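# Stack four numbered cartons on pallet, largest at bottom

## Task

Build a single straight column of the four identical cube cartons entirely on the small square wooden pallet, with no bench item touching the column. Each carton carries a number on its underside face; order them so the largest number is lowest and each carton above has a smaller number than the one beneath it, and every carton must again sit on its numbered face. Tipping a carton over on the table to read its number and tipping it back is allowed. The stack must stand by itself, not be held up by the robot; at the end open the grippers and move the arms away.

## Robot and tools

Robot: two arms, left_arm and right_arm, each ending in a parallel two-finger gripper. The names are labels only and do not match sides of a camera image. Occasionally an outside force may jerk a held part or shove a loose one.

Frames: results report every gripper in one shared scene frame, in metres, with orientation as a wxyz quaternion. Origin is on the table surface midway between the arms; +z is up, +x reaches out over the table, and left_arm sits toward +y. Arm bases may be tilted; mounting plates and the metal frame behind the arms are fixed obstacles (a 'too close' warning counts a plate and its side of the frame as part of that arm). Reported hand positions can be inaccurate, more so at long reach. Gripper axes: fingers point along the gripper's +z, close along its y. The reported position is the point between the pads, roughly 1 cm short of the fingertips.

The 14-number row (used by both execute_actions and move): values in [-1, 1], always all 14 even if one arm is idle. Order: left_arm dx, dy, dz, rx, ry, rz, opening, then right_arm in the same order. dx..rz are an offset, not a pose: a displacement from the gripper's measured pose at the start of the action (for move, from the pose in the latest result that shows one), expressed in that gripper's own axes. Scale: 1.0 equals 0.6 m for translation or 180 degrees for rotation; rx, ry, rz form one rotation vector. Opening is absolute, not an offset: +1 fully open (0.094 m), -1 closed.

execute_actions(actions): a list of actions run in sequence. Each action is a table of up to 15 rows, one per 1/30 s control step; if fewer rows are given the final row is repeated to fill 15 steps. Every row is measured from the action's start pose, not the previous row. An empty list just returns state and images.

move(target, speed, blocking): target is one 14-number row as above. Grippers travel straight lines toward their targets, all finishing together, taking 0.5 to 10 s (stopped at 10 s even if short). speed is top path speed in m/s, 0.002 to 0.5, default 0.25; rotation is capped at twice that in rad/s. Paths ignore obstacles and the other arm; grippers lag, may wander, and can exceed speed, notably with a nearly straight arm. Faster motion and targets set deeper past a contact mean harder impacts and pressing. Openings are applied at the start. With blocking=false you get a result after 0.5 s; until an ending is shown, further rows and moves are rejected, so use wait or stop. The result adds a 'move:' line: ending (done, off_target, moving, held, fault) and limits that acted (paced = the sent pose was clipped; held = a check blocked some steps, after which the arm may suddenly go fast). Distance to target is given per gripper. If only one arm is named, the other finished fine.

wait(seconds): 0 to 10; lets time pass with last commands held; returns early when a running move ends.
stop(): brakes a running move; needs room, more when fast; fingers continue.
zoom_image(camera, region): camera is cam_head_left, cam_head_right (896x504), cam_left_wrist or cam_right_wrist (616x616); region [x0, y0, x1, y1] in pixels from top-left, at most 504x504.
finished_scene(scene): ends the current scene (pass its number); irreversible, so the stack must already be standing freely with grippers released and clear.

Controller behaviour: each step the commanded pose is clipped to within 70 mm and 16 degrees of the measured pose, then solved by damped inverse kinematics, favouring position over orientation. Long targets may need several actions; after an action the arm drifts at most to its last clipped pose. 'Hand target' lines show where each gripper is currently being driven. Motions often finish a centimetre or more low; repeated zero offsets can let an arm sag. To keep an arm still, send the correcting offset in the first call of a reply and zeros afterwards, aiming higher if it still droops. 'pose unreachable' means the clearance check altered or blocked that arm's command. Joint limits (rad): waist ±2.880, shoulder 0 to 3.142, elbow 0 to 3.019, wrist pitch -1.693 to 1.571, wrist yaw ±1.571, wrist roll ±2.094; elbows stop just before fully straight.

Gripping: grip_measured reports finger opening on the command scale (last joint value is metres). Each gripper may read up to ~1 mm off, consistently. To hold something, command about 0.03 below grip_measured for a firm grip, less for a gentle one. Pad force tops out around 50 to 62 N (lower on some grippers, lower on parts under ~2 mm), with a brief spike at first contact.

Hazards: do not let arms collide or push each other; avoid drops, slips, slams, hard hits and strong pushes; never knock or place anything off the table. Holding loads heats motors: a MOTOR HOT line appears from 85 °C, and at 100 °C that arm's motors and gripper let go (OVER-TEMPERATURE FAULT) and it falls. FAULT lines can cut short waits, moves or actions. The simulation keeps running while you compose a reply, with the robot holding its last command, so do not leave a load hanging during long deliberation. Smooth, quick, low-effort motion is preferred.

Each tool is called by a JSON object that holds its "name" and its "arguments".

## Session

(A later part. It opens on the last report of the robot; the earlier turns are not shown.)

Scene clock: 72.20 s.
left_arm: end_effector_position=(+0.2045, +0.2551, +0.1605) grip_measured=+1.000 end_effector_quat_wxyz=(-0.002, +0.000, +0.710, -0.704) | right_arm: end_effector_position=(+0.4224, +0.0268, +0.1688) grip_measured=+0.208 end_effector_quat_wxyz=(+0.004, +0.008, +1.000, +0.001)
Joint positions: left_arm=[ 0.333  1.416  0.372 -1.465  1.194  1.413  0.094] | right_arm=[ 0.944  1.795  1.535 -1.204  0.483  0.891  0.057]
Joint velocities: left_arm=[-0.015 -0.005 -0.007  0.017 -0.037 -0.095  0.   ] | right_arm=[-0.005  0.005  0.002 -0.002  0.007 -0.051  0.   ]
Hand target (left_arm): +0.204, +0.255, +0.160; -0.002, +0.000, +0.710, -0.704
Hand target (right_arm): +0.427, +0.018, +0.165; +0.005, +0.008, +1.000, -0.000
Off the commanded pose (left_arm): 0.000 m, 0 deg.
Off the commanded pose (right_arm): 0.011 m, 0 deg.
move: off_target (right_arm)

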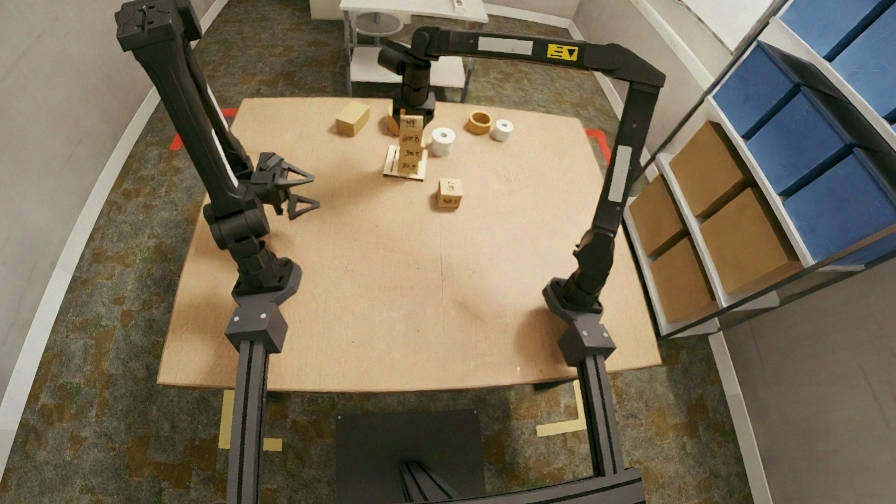

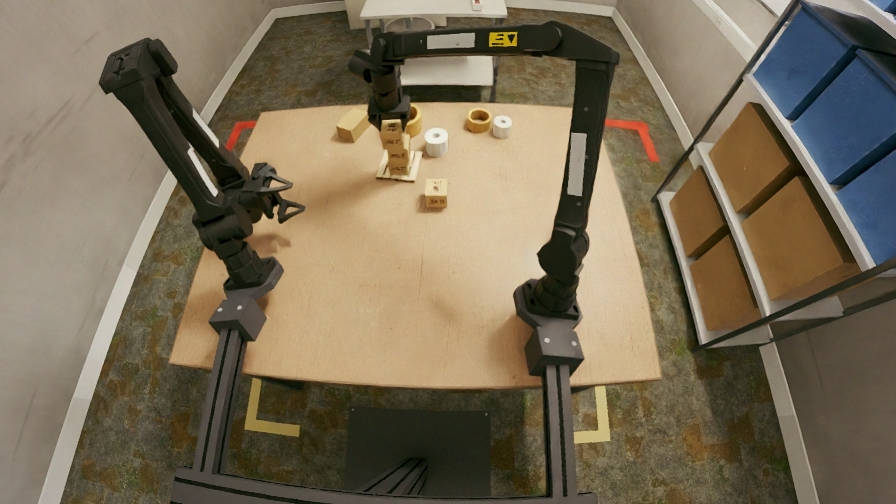

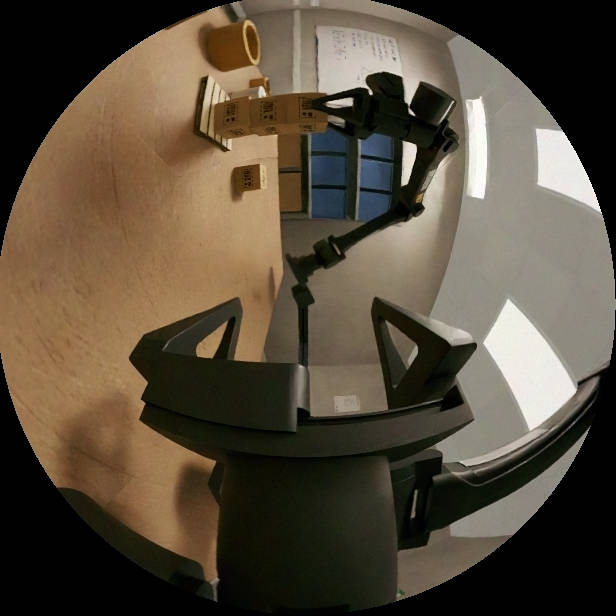

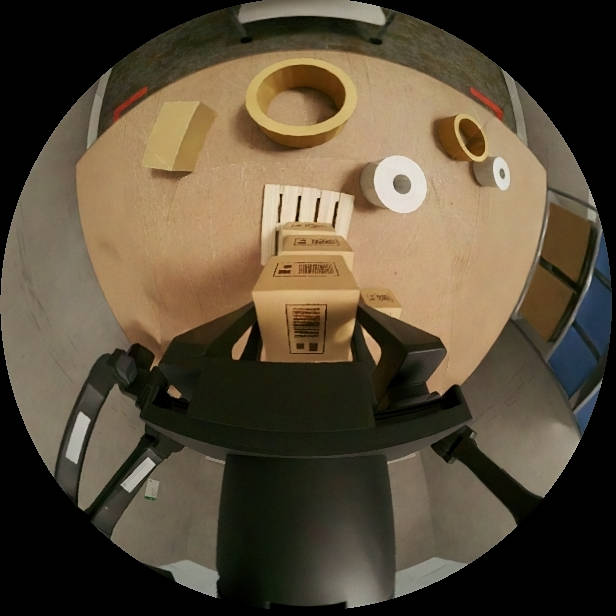

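{"name": "move", "arguments": {"target": [0,0,0,0,0,0,1,0,0,0,0,0,0,1]}}

{"name": "move", "arguments": {"target": [0,0,0,0,0,0,1,0.01,-0.018,0.08,0,0,0.006,1], "speed": 0.1}}

{"name": "execute_actions", "arguments": {"actions": [[[0,0,0,0,0,0,1,0,0,0,0,0,0,0.5]],[[0,0,0,0,0,0,1,0,0,0,0,0,0,0.45],[0,0,0,0,0,0,1,0,0,0,0,0,0,0.42],[0,0,0,0,0,0,1,0,0,0,0,0,0,0.39],[0,0,0,0,0,0,1,0,0,0,0,0,0,0.36],[0,0,0,0,0,0,1,0,0,0,0,0,0,0.33],[0,0,0,0,0,0,1,0,0,0,0,0,0,0.3],[0,0,0,0,0,0,1,0,0,0,0,0,0,0.27],[0,0,0,0,0,0,1,0,0,0,0,0,0,0.24],[0,0,0,0,0,0,1,0,0,0,0,0,0,0.21],[0,0,0,0,0,0,1,0,0,0,0,0,0,0.19]],[[0,0,0,0,0,0,1,0,0,0,0,0,0,1]]]}}

{"name": "zoom_image", "arguments": {"camera": "cam_head_right", "region": [340,80,460,200]}}

Scene clock: 73.40 s.
left_arm: end_effector_position=(+0.2045, +0.2551, +0.1605) grip_measured=+1.000 end_effector_quat_wxyz=(-0.002, +0.000, +0.710, -0.704) | right_arm: end_effector_position=(+0.4224, +0.0268, +0.1688) grip_measured=+1.000 end_effector_quat_wxyz=(+0.004, +0.008, +1.000, +0.001)
Joint positions: left_arm=[ 0.333  1.416  0.372 -1.465  1.194  1.413  0.094] | right_arm=[ 0.944  1.795  1.535 -1.204  0.483  0.89   0.094]
Joint velocities: left_arm=[-0.015 -0.005 -0.022 -0.012 -0.022 -0.007  0.   ] | right_arm=[-0.015 -0.005 -0.002  0.002 -0.022  0.007  0.   ]
Hand target (left_arm): +0.204, +0.255, +0.160; -0.002, +0.000, +0.710, -0.704
Hand target (right_arm): +0.422, +0.027, +0.169; +0.004, +0.008, +1.000, +0.001
Off the commanded pose (left_arm): 0.000 m, 0 deg.
Off the commanded pose (right_arm): 0.000 m, 0 deg.
move: done

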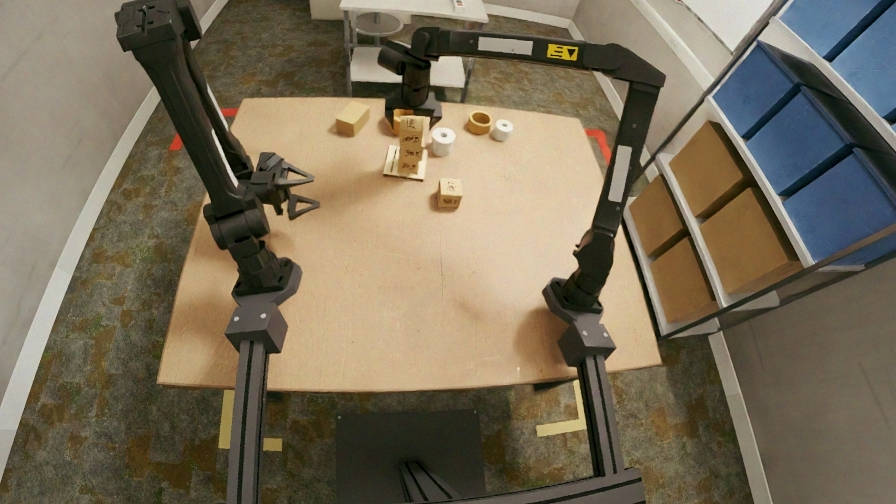

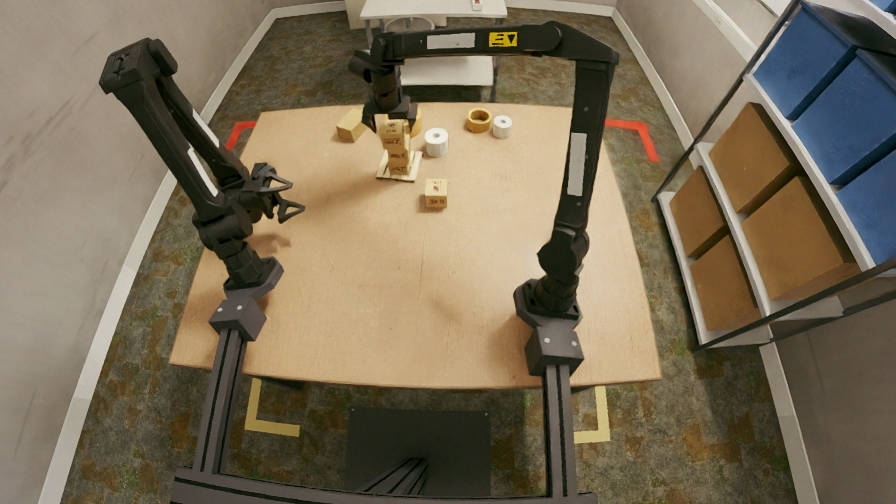

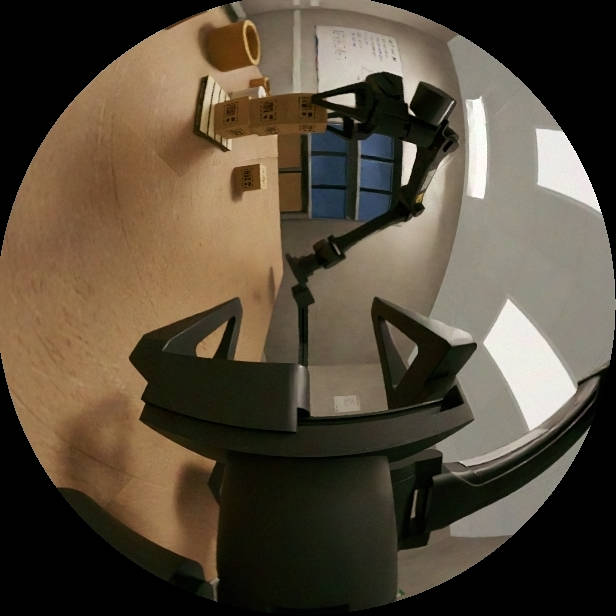

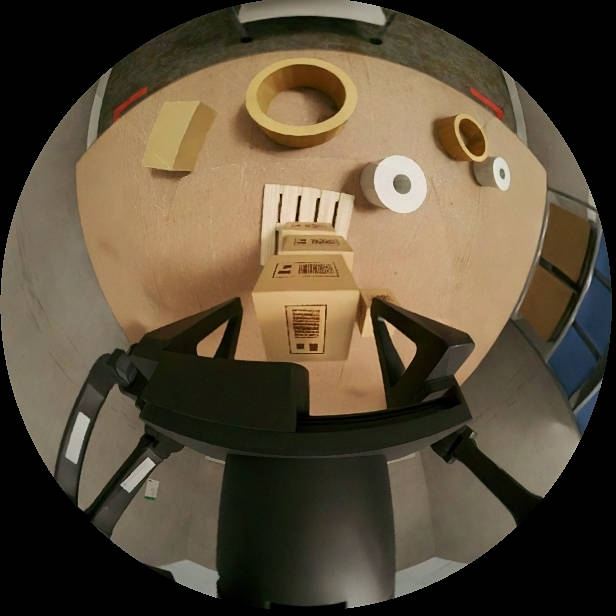

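Scene clock: 74.27 s.
left_arm: end_effector_position=(+0.2045, +0.2551, +0.1605) grip_measured=+1.000 end_effector_quat_wxyz=(-0.002, +0.000, +0.710, -0.704) | right_arm: end_effector_position=(+0.4180, +0.0192, +0.1323) grip_measured=+1.000 end_effector_quat_wxyz=(+0.009, +0.023, +1.000, +0.007)
Joint positions: left_arm=[ 0.333  1.416  0.372 -1.465  1.194  1.413  0.094] | right_arm=[ 0.91   1.795  1.445 -1.078  0.479  0.874  0.094]
Joint velocities: left_arm=[-0.015 -0.005 -0.002 -0.002  0.037 -0.051  0.   ] | right_arm=[ 0.005 -0.005 -0.002 -0.002 -0.007  0.022  0.   ]
Hand target (left_arm): +0.204, +0.255, +0.160; -0.002, +0.000, +0.710, -0.704
Hand target (right_arm): +0.417, +0.016, +0.121; +0.004, +0.017, +1.000, +0.002
Off the commanded pose (left_arm): 0.000 m, 0 deg.
Off the commanded pose (right_arm): 0.012 m, 1 deg.
move: off_target (right_arm)

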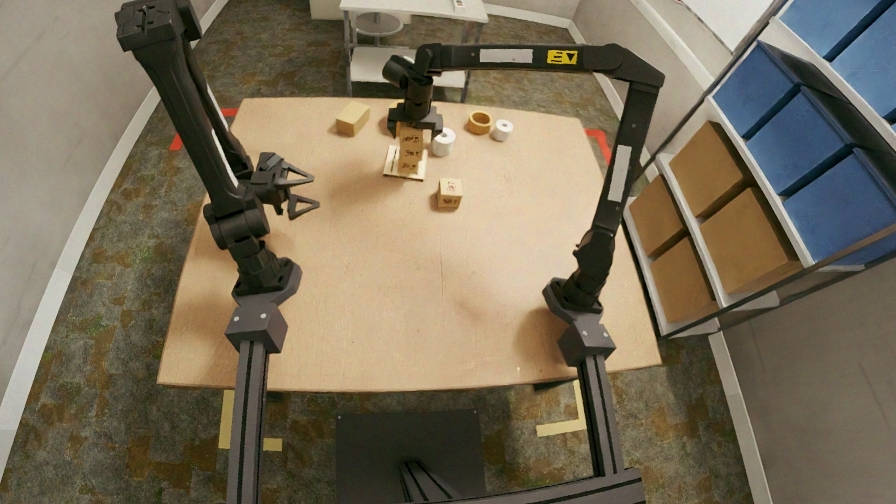

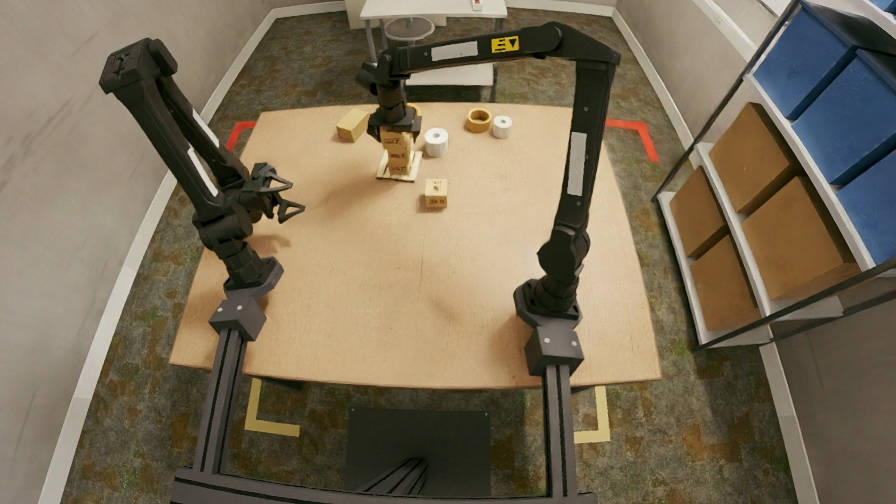

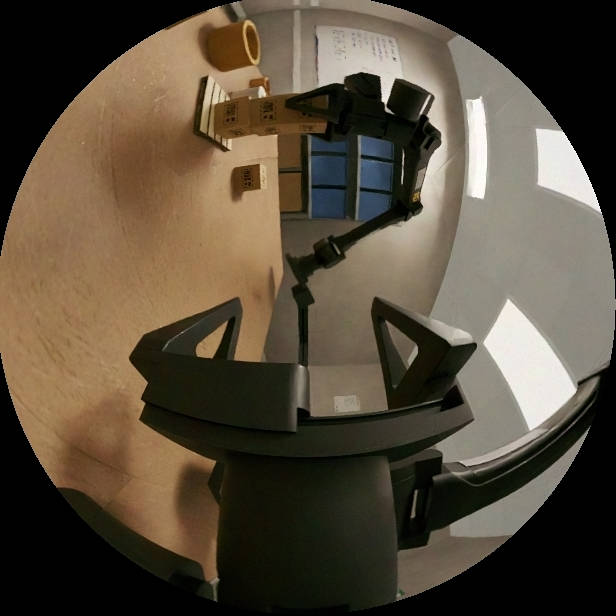

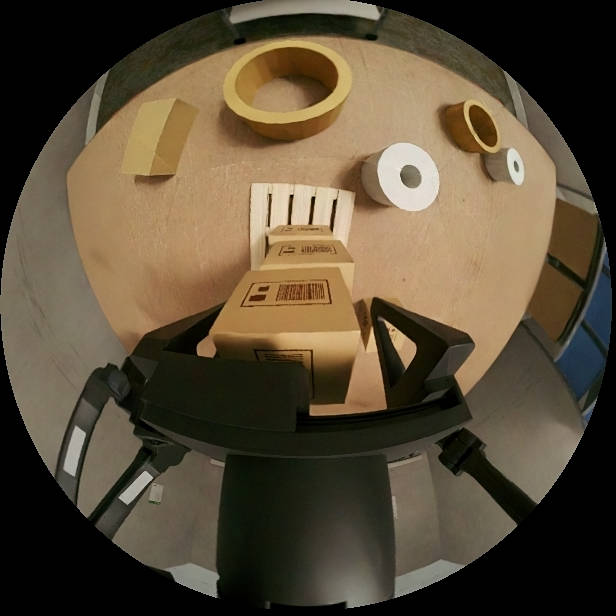

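Scene clock: 75.77 s.
left_arm: end_effector_position=(+0.2045, +0.2551, +0.1605) grip_measured=+1.000 end_effector_quat_wxyz=(-0.002, +0.000, +0.710, -0.704) | right_arm: end_effector_position=(+0.4181, +0.0192, +0.1323) grip_measured=+1.000 end_effector_quat_wxyz=(+0.009, +0.023, +1.000, +0.007)
Joint positions: left_arm=[ 0.333  1.416  0.372 -1.465  1.194  1.413  0.094] | right_arm=[ 0.91   1.795  1.445 -1.078  0.48   0.874  0.094]
Joint velocities: left_arm=[ 0.005  0.005 -0.017 -0.007 -0.007 -0.051  0.   ] | right_arm=[ 0.005 -0.005  0.007 -0.012 -0.022 -0.007  0.   ]
Hand target (left_arm): +0.204, +0.255, +0.160; -0.002, +0.000, +0.710, -0.704
Hand target (right_arm): +0.418, +0.019, +0.132; +0.009, +0.023, +1.000, +0.007
Off the commanded pose (left_arm): 0.000 m, 0 deg.
Off the commanded pose (right_arm): 0.000 m, 0 deg.

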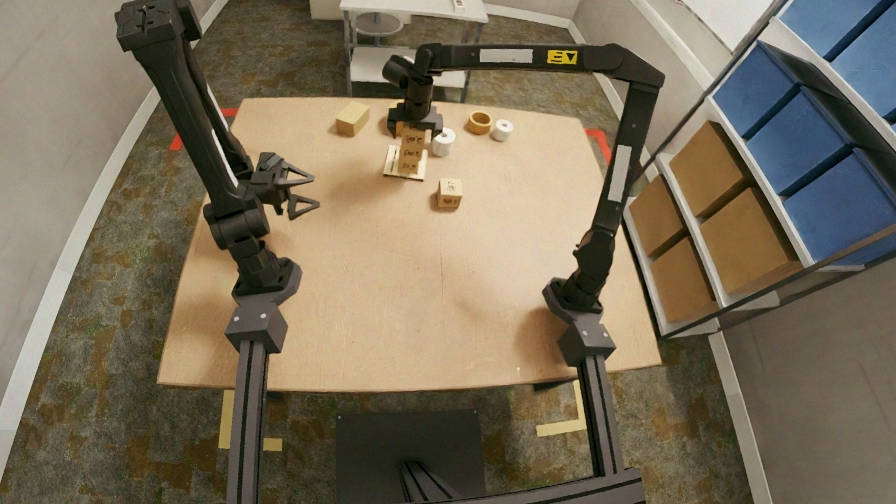

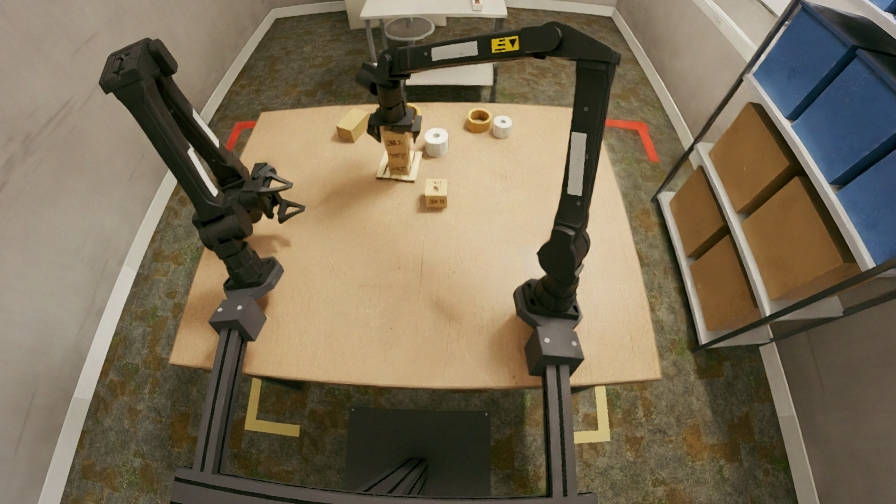

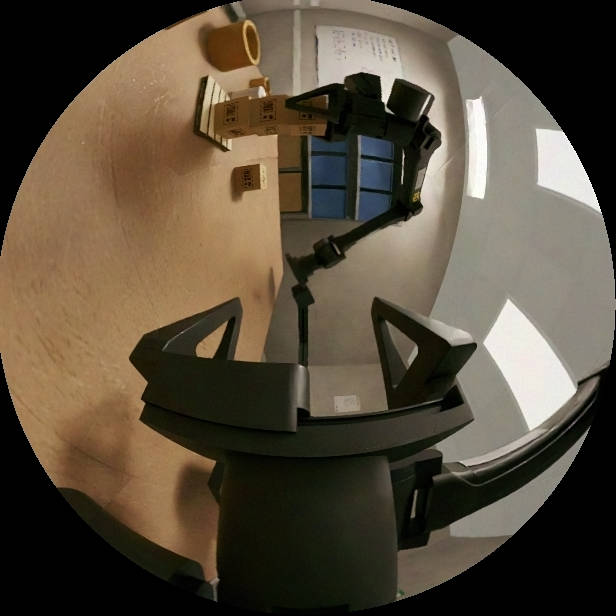

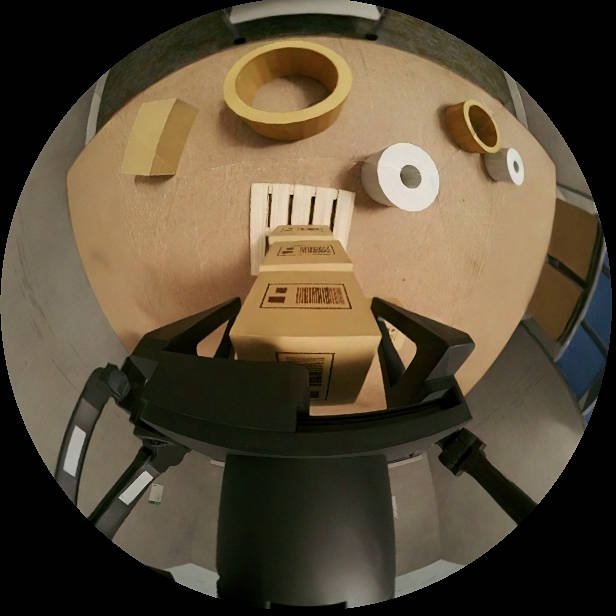

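Region (340, 80, 460, 200) of cam_head_right's 896x504 image, scaled by 4.200, with more detail than that image has.

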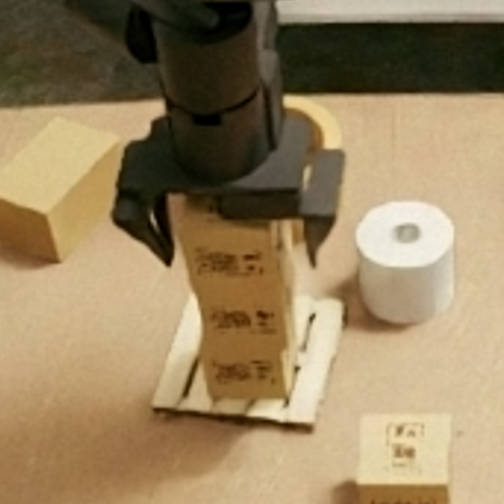

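{"name": "move", "arguments": {"target": [0,0,0,0,0,0,1,0,0,-0.17,0,0,0,1]}}

{"name": "move", "arguments": {"target": [0,0,0,0,0,0,1,0.19,-0.18,0,0,0,-0.012,1]}}

{"name": "move", "arguments": {"target": [0,0,0,0,0,0,1,0,0,0.2,0,0,0,1]}}

{"name": "zoom_image", "arguments": {"camera": "cam_left_wrist", "region": [200,60,380,180]}}

Scene clock: 76.97 s.
left_arm: end_effector_position=(+0.2045, +0.2551, +0.1605) grip_measured=+1.000 end_effector_quat_wxyz=(-0.002, +0.000, +0.710, -0.704) | right_arm: end_effector_position=(+0.4035, +0.0136, +0.2210) grip_measured=+1.000 end_effector_quat_wxyz=(+0.001, +0.007, +1.000, -0.005)
Joint positions: left_arm=[ 0.333  1.416  0.372 -1.465  1.194  1.413  0.094] | right_arm=[ 1.001  1.72   1.543 -1.331  0.491  0.96   0.094]
Joint velocities: left_arm=[-0.015 -0.005  0.002 -0.002  0.022 -0.022  0.   ] | right_arm=[-0.005 -0.005  0.007  0.007  0.007  0.037  0.   ]
Hand target (left_arm): +0.204, +0.255, +0.160; -0.002, +0.000, +0.710, -0.704
Hand target (right_arm): +0.414, +0.018, +0.234; +0.009, +0.022, +1.000, +0.006
Off the commanded pose (left_arm): 0.000 m, 0 deg.
Off the commanded pose (right_arm): 0.019 m, 2 deg.
move: off_target (right_arm); limits=paced

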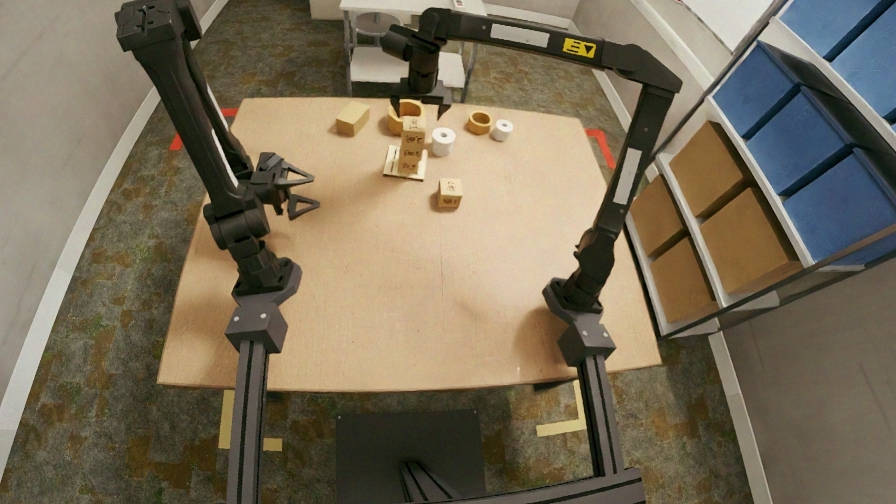

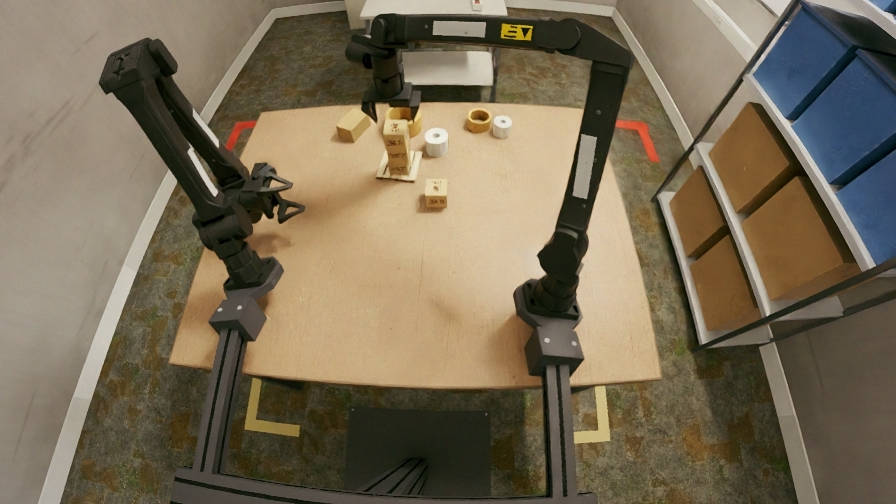

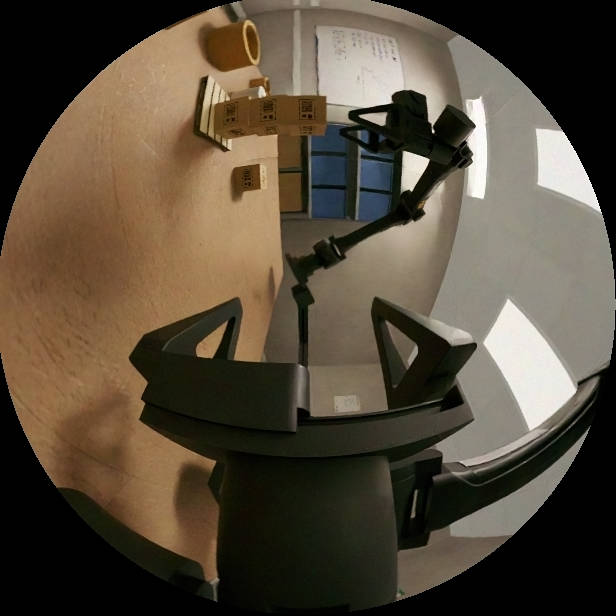

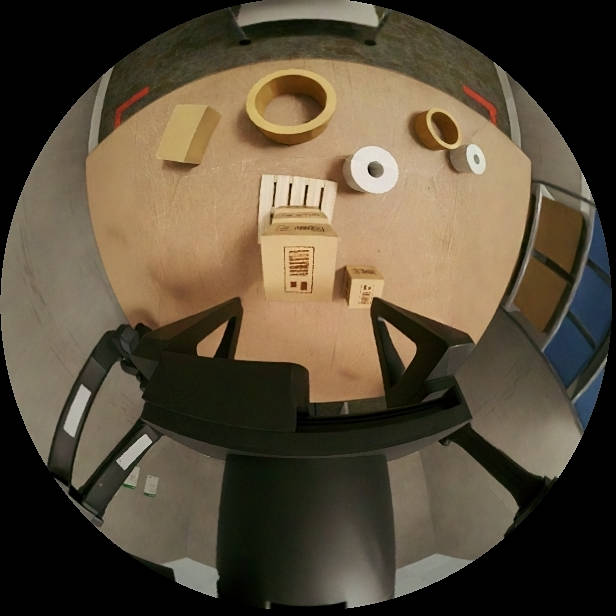

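Scene clock: 77.97 s.
left_arm: end_effector_position=(+0.2045, +0.2551, +0.1605) grip_measured=+1.000 end_effector_quat_wxyz=(-0.002, +0.000, +0.710, -0.704) | right_arm: end_effector_position=(+0.2898, -0.0939, +0.2181) grip_measured=+1.000 end_effector_quat_wxyz=(-0.002, -0.017, +1.000, -0.009)
Joint positions: left_arm=[ 0.333  1.416  0.372 -1.465  1.194  1.413  0.094] | right_arm=[ 1.065  1.364  1.062 -1.253  0.493  0.99   0.094]
Joint velocities: left_arm=[-0.005 -0.015 -0.007  0.002  0.007 -0.022  0.   ] | right_arm=[ 0.005 -0.005 -0.002  0.002  0.022 -0.037  0.   ]
Hand target (left_arm): +0.204, +0.255, +0.160; -0.002, +0.000, +0.710, -0.704
Hand target (right_arm): +0.287, -0.092, +0.219; +0.001, -0.012, +1.000, -0.005
Off the commanded pose (left_arm): 0.000 m, 0 deg.
Off the commanded pose (right_arm): 0.004 m, 1 deg.
move: done

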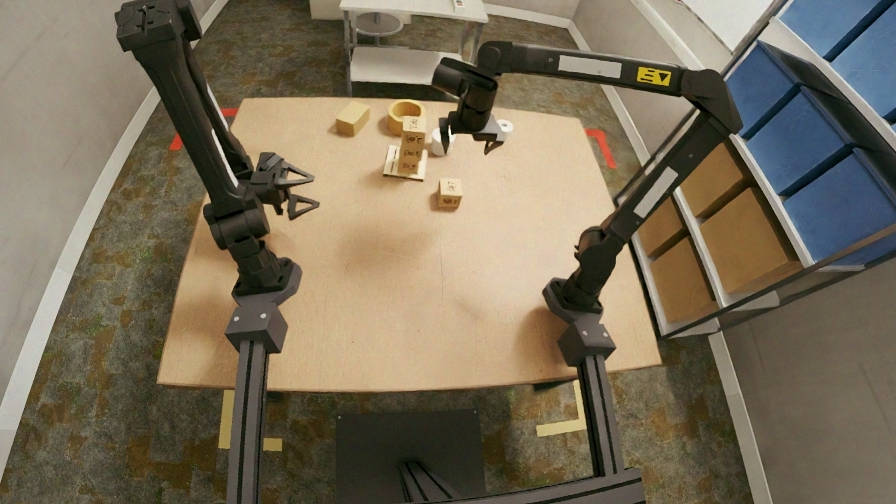

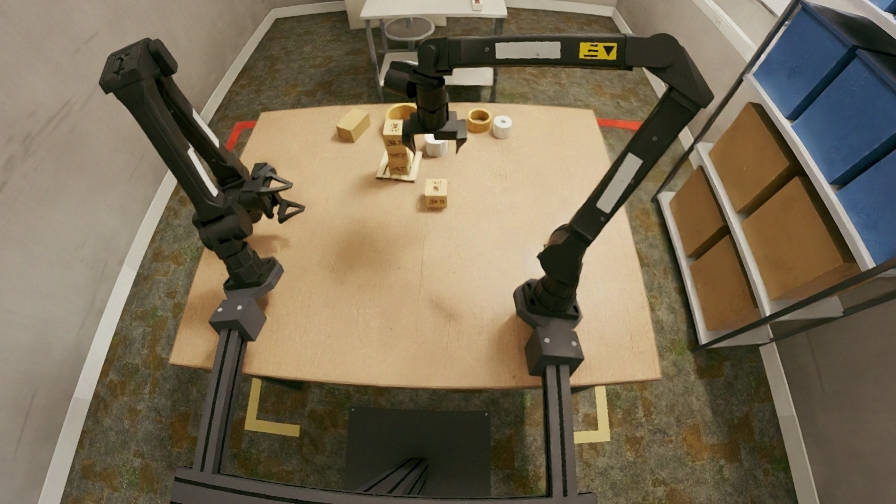

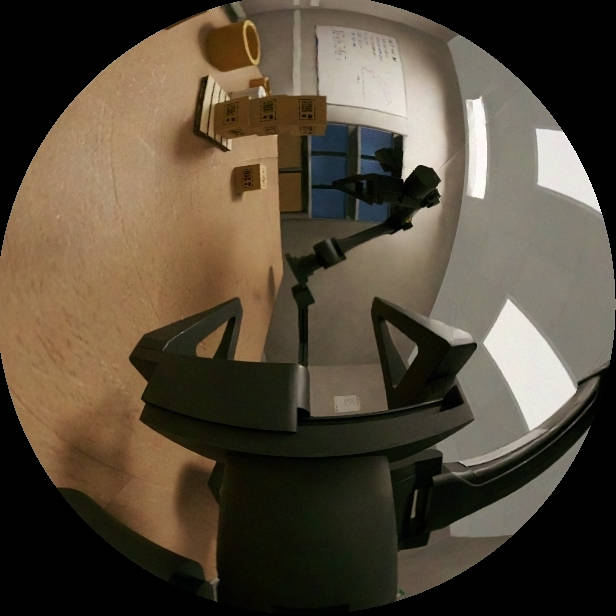

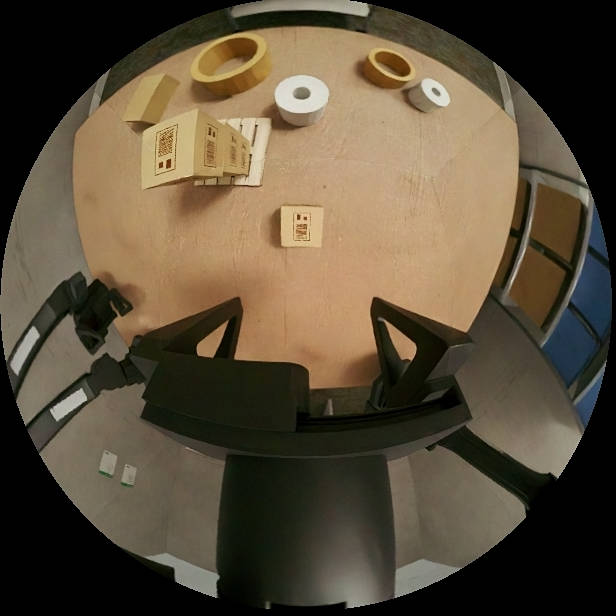

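Scene clock: 78.93 s.
left_arm: end_effector_position=(+0.2045, +0.2551, +0.1605) grip_measured=+1.000 end_effector_quat_wxyz=(-0.002, +0.000, +0.710, -0.704) | right_arm: end_effector_position=(+0.2915, -0.0946, +0.1045) grip_measured=+1.000 end_effector_quat_wxyz=(+0.001, -0.010, +1.000, -0.005)
Joint positions: left_arm=[ 0.333  1.416  0.372 -1.465  1.194  1.413  0.094] | right_arm=[ 0.921  1.485  0.896 -0.878  0.483  0.836  0.094]
Joint velocities: left_arm=[ 0.005 -0.005  0.002 -0.002  0.066 -0.007  0.   ] | right_arm=[-0.005 -0.005 -0.027 -0.012 -0.051  0.095  0.   ]
Hand target (left_arm): +0.204, +0.255, +0.160; -0.002, +0.000, +0.710, -0.704
Hand target (right_arm): +0.291, -0.096, +0.099; -0.002, -0.017, +1.000, -0.007
Off the commanded pose (left_arm): 0.000 m, 0 deg.
Off the commanded pose (right_arm): 0.007 m, 1 deg.
move: done

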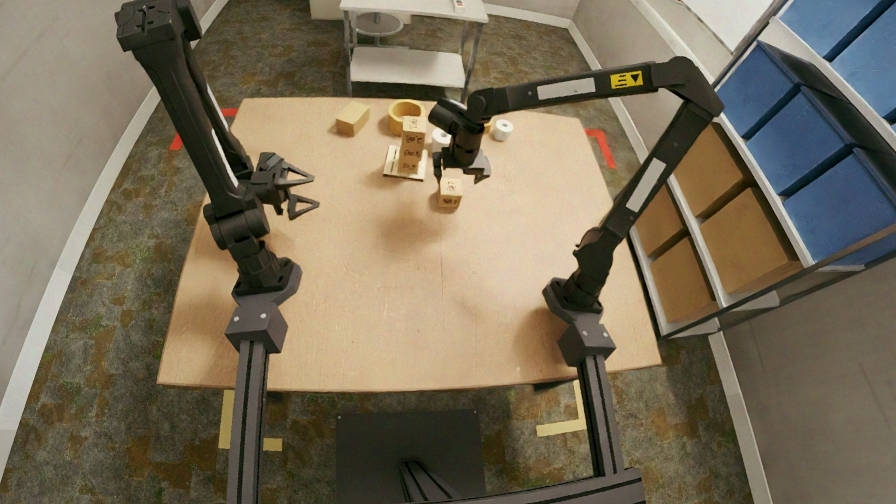

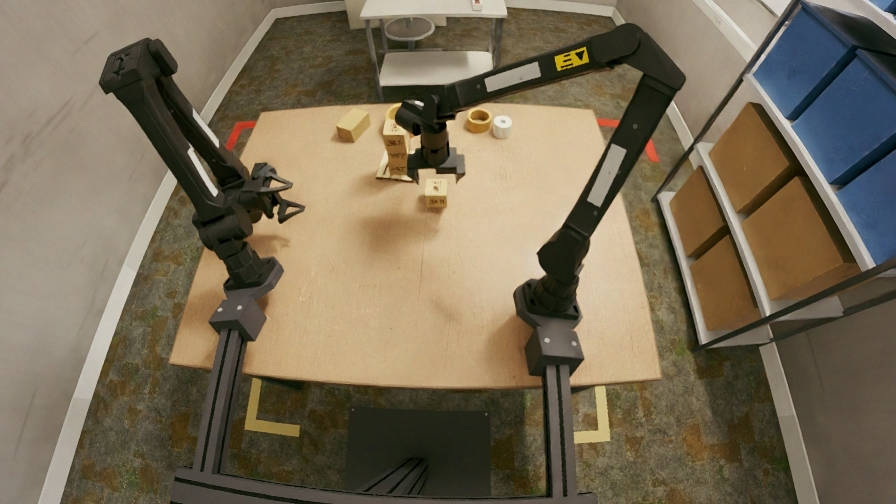

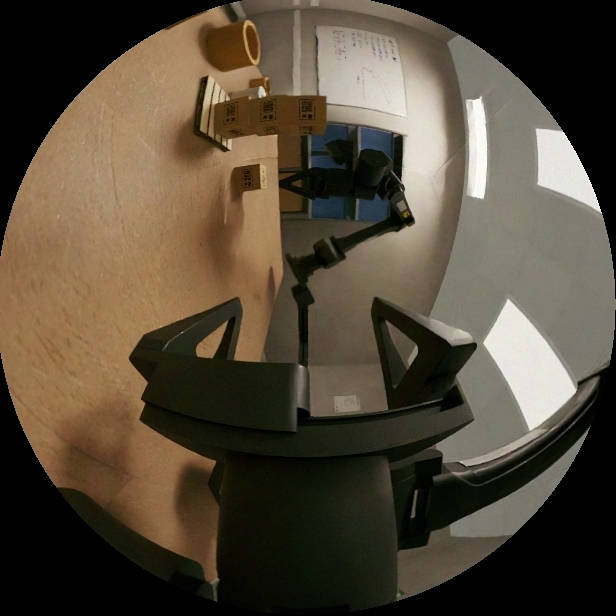

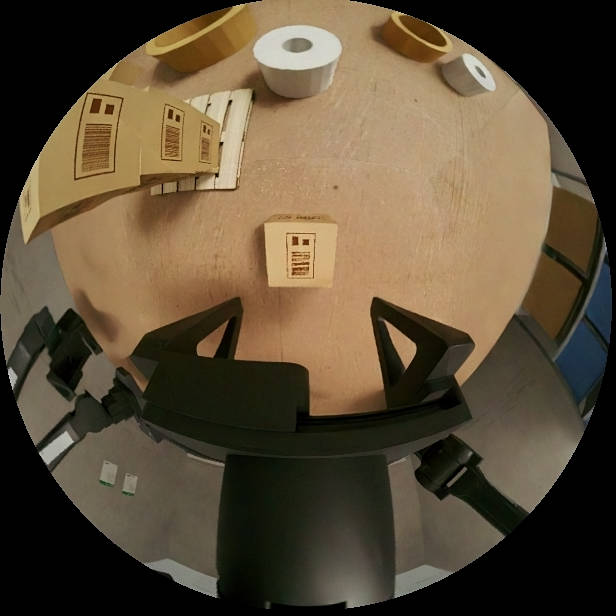

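Region (200, 60, 380, 180) of cam_left_wrist's 616x616 image, scaled by 2.800, with more detail than that image has.

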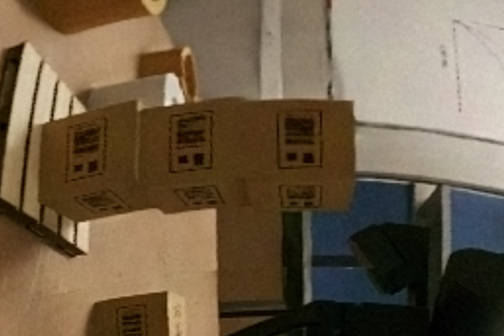

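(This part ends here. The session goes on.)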